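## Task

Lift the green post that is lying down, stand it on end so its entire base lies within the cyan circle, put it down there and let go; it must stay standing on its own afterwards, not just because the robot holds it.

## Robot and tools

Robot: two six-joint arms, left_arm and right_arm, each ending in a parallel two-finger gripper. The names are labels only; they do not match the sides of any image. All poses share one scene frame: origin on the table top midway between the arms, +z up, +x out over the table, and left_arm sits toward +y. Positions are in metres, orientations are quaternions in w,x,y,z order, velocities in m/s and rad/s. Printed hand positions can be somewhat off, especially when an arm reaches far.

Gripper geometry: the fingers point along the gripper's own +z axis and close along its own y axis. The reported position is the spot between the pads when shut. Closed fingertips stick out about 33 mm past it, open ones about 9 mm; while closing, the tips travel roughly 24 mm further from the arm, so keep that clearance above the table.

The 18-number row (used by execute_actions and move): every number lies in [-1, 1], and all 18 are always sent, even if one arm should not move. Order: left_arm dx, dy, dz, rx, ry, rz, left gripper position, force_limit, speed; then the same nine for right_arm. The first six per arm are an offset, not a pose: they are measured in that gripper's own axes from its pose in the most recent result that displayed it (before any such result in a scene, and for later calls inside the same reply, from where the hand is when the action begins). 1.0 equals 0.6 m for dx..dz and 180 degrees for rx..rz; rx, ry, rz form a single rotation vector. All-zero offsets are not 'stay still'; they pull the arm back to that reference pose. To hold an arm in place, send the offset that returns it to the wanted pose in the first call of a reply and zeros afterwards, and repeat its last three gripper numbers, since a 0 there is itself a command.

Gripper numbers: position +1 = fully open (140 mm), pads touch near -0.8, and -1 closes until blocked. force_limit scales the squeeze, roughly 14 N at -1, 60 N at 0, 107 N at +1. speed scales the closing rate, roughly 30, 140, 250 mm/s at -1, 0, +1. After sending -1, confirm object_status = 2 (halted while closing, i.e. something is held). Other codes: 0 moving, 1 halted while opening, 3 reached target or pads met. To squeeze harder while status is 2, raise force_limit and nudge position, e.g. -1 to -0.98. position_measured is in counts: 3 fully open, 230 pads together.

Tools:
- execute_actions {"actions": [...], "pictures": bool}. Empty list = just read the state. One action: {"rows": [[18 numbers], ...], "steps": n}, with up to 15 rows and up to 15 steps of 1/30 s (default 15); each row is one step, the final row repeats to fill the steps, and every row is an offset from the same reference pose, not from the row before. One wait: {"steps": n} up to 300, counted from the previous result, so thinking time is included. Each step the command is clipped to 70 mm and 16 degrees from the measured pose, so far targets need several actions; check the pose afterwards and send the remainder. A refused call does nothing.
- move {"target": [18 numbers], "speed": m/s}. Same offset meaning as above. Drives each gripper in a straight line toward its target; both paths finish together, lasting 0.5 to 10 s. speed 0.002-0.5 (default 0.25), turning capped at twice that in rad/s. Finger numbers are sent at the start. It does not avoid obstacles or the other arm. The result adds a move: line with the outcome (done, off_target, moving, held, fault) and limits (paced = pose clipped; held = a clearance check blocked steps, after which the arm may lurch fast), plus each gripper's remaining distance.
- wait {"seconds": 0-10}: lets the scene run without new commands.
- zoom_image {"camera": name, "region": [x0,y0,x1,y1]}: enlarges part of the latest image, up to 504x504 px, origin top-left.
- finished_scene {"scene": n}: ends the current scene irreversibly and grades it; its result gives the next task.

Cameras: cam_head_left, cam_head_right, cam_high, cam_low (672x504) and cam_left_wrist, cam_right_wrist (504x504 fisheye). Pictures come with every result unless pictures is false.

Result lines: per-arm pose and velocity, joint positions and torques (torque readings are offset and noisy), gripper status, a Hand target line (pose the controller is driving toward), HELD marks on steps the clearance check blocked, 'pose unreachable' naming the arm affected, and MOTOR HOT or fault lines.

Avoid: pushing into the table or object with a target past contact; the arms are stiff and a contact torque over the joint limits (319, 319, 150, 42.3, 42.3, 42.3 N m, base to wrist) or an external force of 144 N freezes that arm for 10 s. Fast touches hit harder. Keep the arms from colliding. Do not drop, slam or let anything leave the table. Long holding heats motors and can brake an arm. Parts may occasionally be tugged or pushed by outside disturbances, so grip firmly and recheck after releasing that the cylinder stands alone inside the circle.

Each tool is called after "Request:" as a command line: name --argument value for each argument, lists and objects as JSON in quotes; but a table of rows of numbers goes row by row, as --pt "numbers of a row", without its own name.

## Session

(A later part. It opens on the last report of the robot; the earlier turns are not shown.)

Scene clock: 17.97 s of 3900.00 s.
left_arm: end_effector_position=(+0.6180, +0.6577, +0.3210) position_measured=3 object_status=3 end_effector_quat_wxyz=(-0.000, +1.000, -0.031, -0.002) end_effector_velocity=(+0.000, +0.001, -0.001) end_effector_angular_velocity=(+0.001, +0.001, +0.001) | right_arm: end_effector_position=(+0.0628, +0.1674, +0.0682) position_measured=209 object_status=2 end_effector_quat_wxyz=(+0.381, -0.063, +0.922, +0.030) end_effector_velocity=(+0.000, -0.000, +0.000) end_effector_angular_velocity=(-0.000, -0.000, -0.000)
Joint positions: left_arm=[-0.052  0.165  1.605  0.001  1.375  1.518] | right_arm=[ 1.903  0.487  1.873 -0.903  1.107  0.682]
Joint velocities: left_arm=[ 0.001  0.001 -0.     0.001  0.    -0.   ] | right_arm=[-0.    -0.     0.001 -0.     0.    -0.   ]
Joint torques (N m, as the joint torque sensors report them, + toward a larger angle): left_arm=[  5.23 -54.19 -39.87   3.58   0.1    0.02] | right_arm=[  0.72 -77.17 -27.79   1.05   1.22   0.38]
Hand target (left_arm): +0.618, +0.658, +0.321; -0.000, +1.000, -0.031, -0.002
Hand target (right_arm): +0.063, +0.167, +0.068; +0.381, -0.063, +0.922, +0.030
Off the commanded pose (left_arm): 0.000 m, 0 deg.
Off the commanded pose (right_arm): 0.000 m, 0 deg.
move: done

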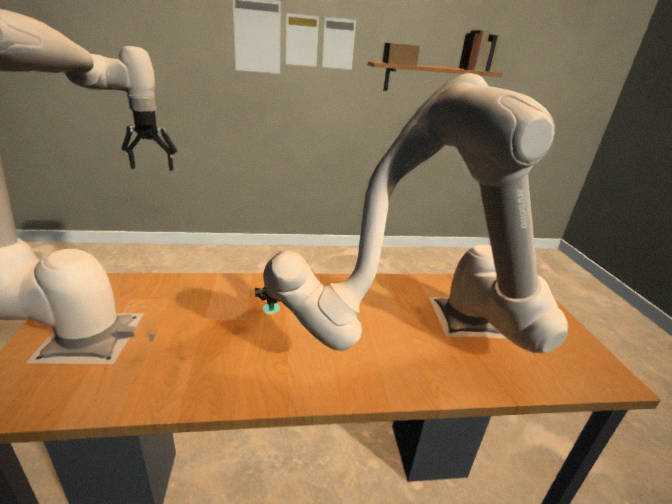

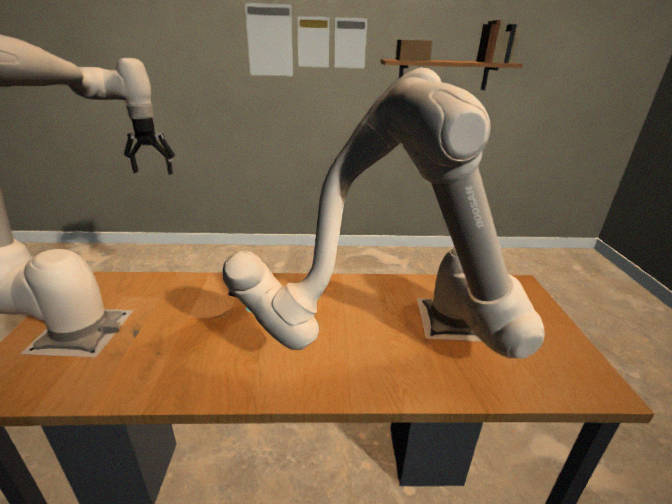

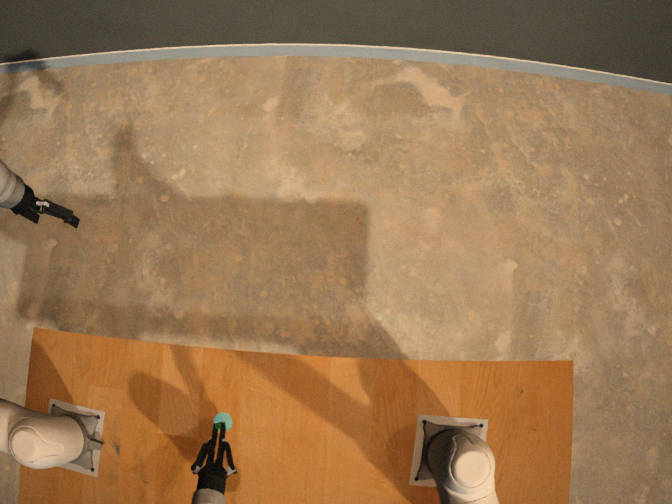

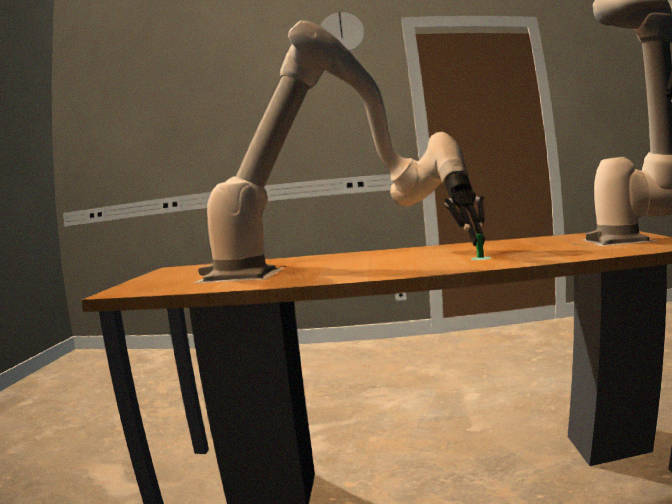

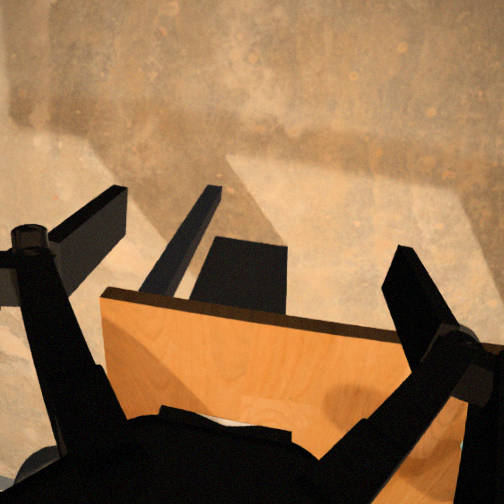

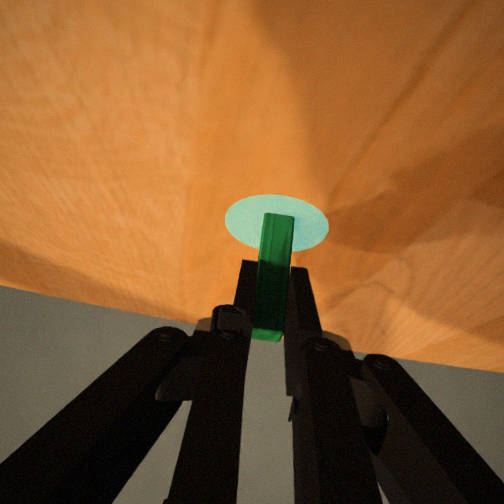

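Request:
move --target '[0,0,0,0,0,0,1,0,0,0.003,0,0.003,0,0,0,-1,-0.2,-0.5]' --speed 0.006

Request:
move --target '[0,0,0,0,0,0,1,0,0,0,0,0,0,0,0,-0.2,-0.2,-0.5]'

Request:
move --target '[0,0,0,0,0,0,1,0,0,0,0,-0.1,0,0,0,-0.2,-0.2,-0.5]' --speed 0.15

Scene clock: 21.13 s of 3900.00 s.
left_arm: end_effector_position=(+0.6180, +0.6577, +0.3210) position_measured=3 object_status=3 end_effector_quat_wxyz=(-0.000, +1.000, -0.031, -0.002) end_effector_velocity=(-0.000, -0.001, +0.001) end_effector_angular_velocity=(+0.000, -0.001, -0.003) | right_arm: end_effector_position=(+0.0629, +0.1675, +0.0657) position_measured=209 object_status=2 end_effector_quat_wxyz=(+0.381, -0.063, +0.922, +0.030) end_effector_velocity=(-0.000, +0.000, -0.001) end_effector_angular_velocity=(+0.000, +0.002, +0.001)
Joint positions: left_arm=[-0.052  0.165  1.605  0.001  1.375  1.518] | right_arm=[ 1.903  0.49   1.874 -0.905  1.105  0.685]
Joint velocities: left_arm=[-0.002 -0.001  0.     0.     0.     0.001] | right_arm=[-0.     0.     0.001 -0.    -0.003  0.   ]
Joint torques (N m, as the joint torque sensors report them, + toward a larger angle): left_arm=[  6.08 -56.56 -40.03   3.76   0.41  -0.12] | right_arm=[ -1.36 -63.31 -20.53   3.77  -2.05   0.53]
Hand target (left_arm): +0.618, +0.658, +0.321; -0.000, +1.000, -0.031, -0.002
Hand target (right_arm): +0.063, +0.167, +0.066; +0.381, -0.063, +0.922, +0.030
Off the commanded pose (left_arm): 0.000 m, 0 deg.
Off the commanded pose (right_arm): 0.000 m, 0 deg.
move: done

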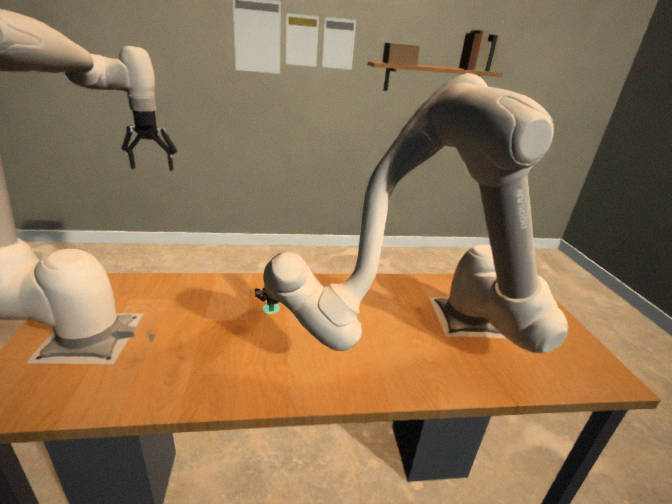

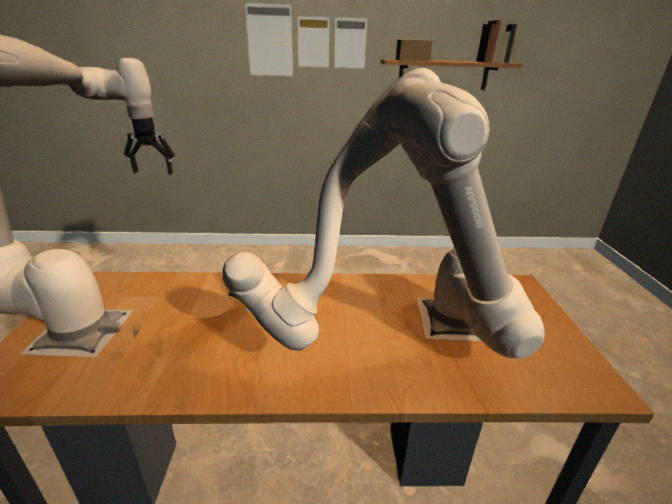

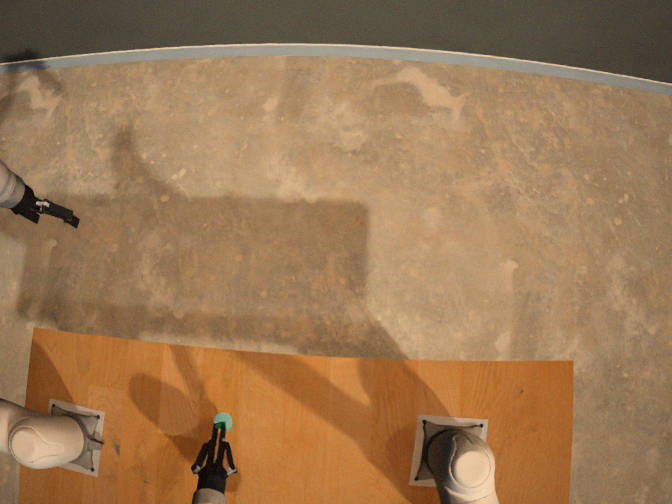

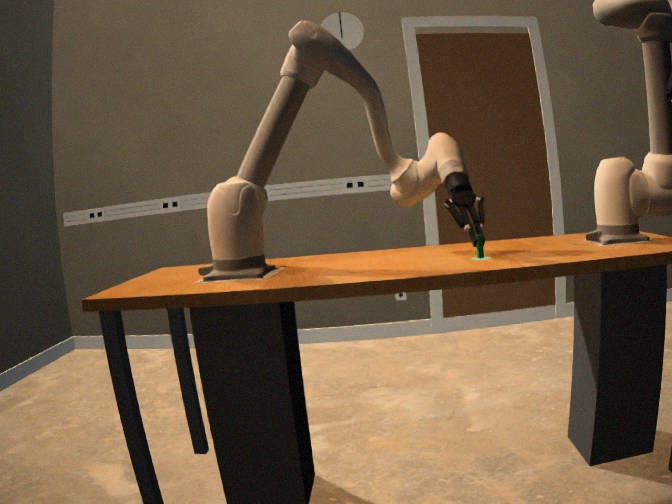

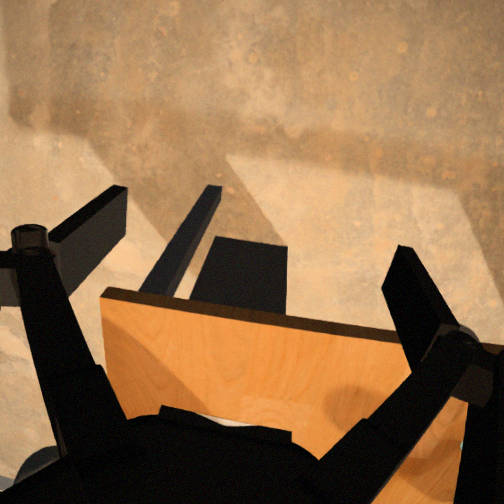

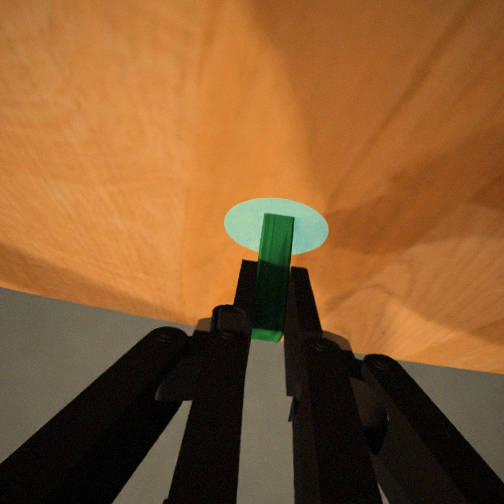

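Scene clock: 21.77 s of 3900.00 s.
left_arm: end_effector_position=(+0.6180, +0.6577, +0.3210) position_measured=3 object_status=3 end_effector_quat_wxyz=(-0.000, +1.000, -0.031, -0.002) end_effector_velocity=(-0.000, -0.000, +0.001) end_effector_angular_velocity=(-0.000, -0.001, -0.000) | right_arm: end_effector_position=(+0.0628, +0.1675, +0.0657) position_measured=154 object_status=3 end_effector_quat_wxyz=(+0.381, -0.063, +0.922, +0.030) end_effector_velocity=(-0.000, -0.000, -0.000) end_effector_angular_velocity=(-0.001, +0.000, +0.000)
Joint positions: left_arm=[-0.052  0.165  1.605  0.001  1.375  1.518] | right_arm=[ 1.903  0.49   1.874 -0.905  1.105  0.685]
Joint velocities: left_arm=[-0.001 -0.001  0.    -0.     0.    -0.   ] | right_arm=[ 0.  0.  0. -0. -0. -0.]
Joint torques (N m, as the joint torque sensors report them, + toward a larger angle): left_arm=[  5.29 -55.61 -40.49   3.56   0.19   0.2 ] | right_arm=[  2.44 -77.78 -27.54   0.96   1.3    0.39]
Hand target (left_arm): +0.618, +0.658, +0.321; -0.000, +1.000, -0.031, -0.002
Hand target (right_arm): +0.063, +0.167, +0.066; +0.381, -0.063, +0.922, +0.030
Off the commanded pose (left_arm): 0.000 m, 0 deg.
Off the commanded pose (right_arm): 0.000 m, 0 deg.
move: done

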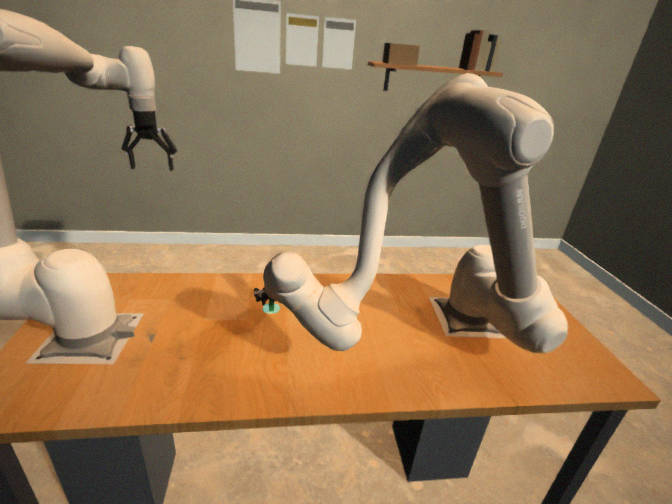

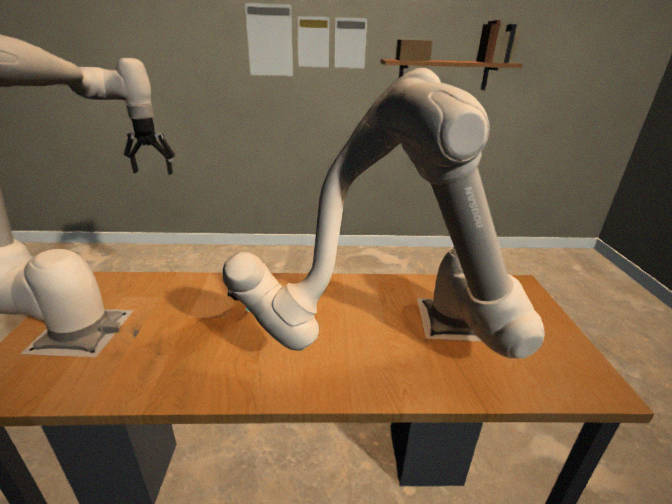

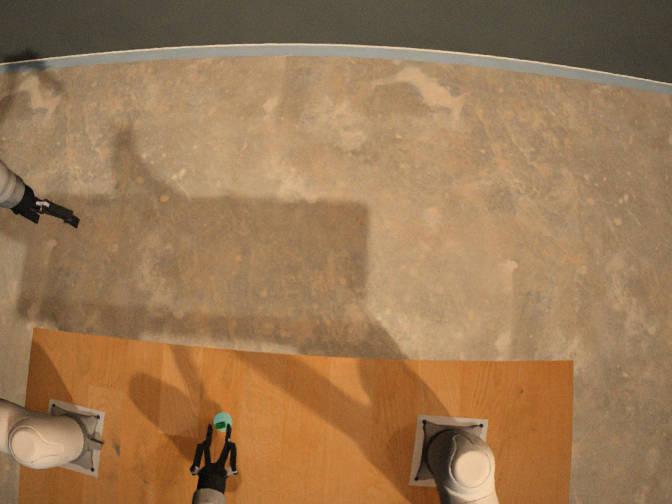

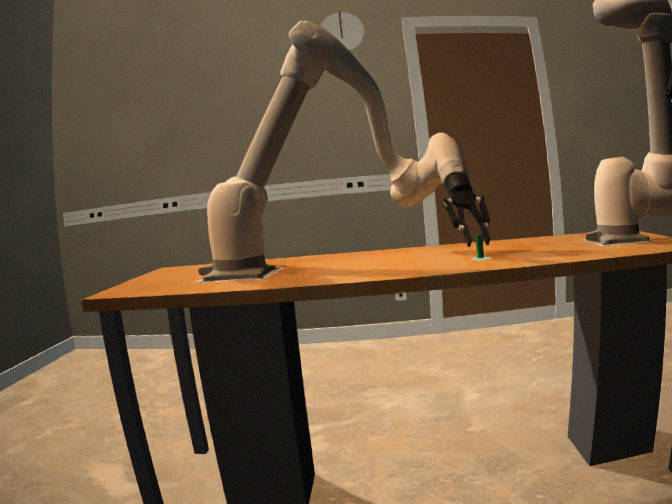

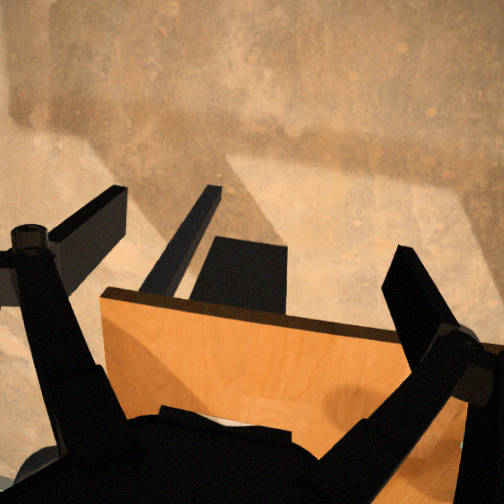

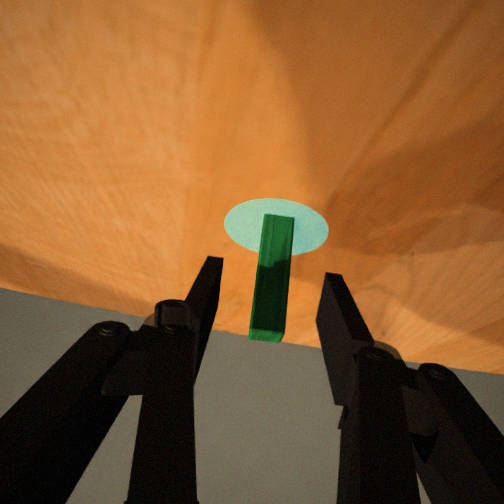

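Scene clock: 22.50 s of 3900.00 s.
left_arm: end_effector_position=(+0.6180, +0.6577, +0.3210) position_measured=3 object_status=3 end_effector_quat_wxyz=(-0.000, +1.000, -0.031, -0.002) end_effector_velocity=(-0.001, +0.001, -0.001) end_effector_angular_velocity=(+0.002, +0.004, +0.000) | right_arm: end_effector_position=(+0.0209, +0.1613, +0.1081) position_measured=154 object_status=3 end_effector_quat_wxyz=(+0.381, -0.063, +0.922, +0.030) end_effector_velocity=(-0.000, -0.000, +0.000) end_effector_angular_velocity=(+0.000, +0.001, +0.000)
Joint positions: left_arm=[-0.052  0.165  1.605  0.001  1.375  1.518] | right_arm=[ 1.964  0.452  1.836 -0.849  1.188  0.651]
Joint velocities: left_arm=[0.001 0.001 0.    0.001 0.003 0.   ] | right_arm=[ 0.    -0.     0.     0.    -0.001 -0.   ]
Joint torques (N m, as the joint torque sensors report them, + toward a larger angle): left_arm=[  6.78 -55.06 -40.83   3.28   0.3    0.13] | right_arm=[  2.22 -73.97 -30.45   1.29   1.37   0.29]
Hand target (left_arm): +0.618, +0.658, +0.321; -0.000, +1.000, -0.031, -0.002
Hand target (right_arm): +0.021, +0.161, +0.108; +0.381, -0.063, +0.922, +0.030
Off the commanded pose (left_arm): 0.000 m, 0 deg.
Off the commanded pose (right_arm): 0.000 m, 0 deg.
move: done

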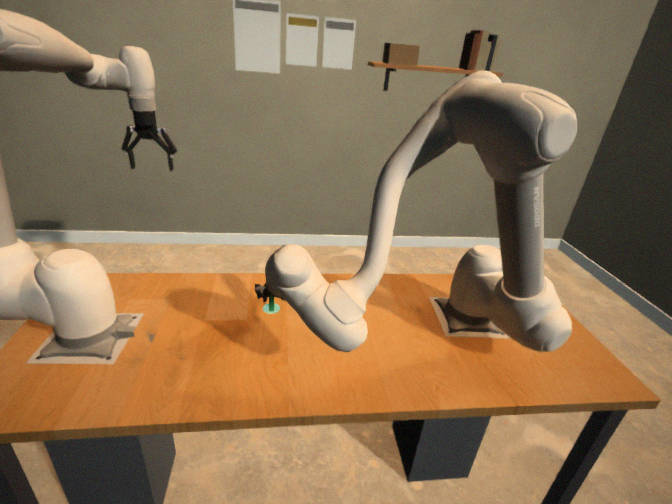

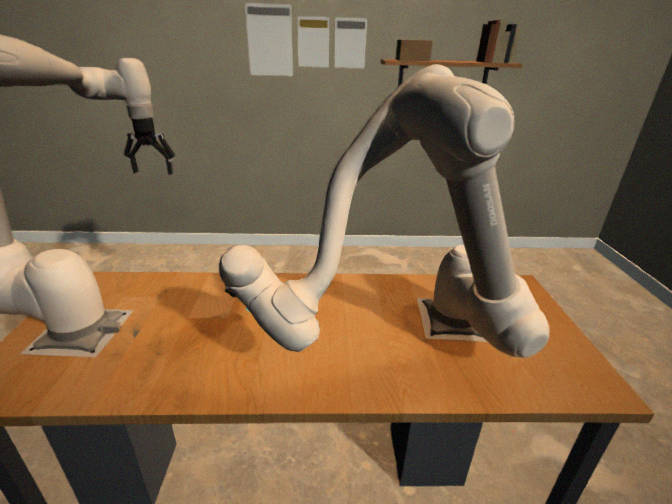

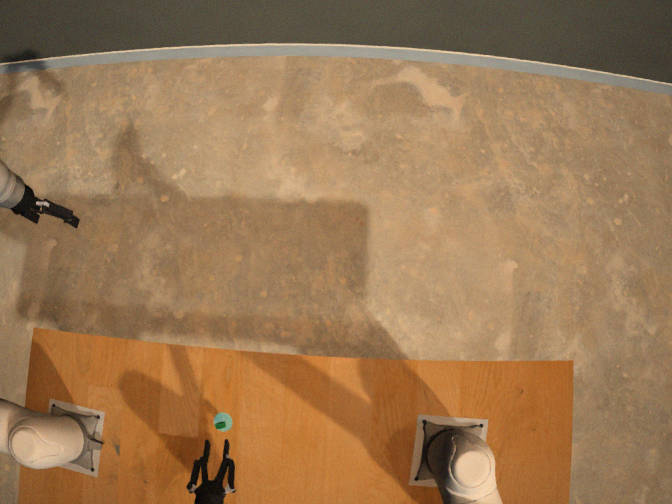

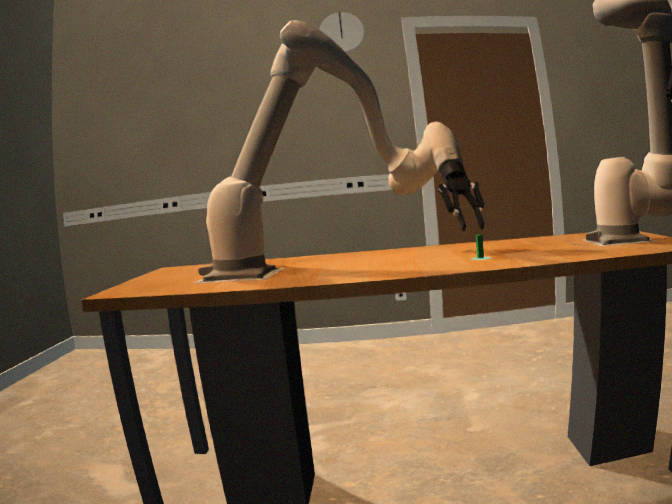

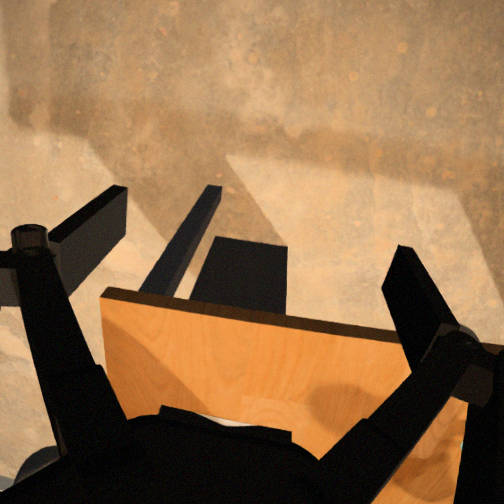

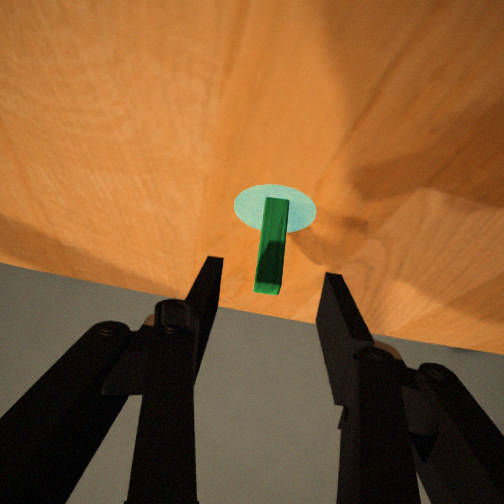

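Request:
finished_scene --scene 1

The scene is finished: the task was done.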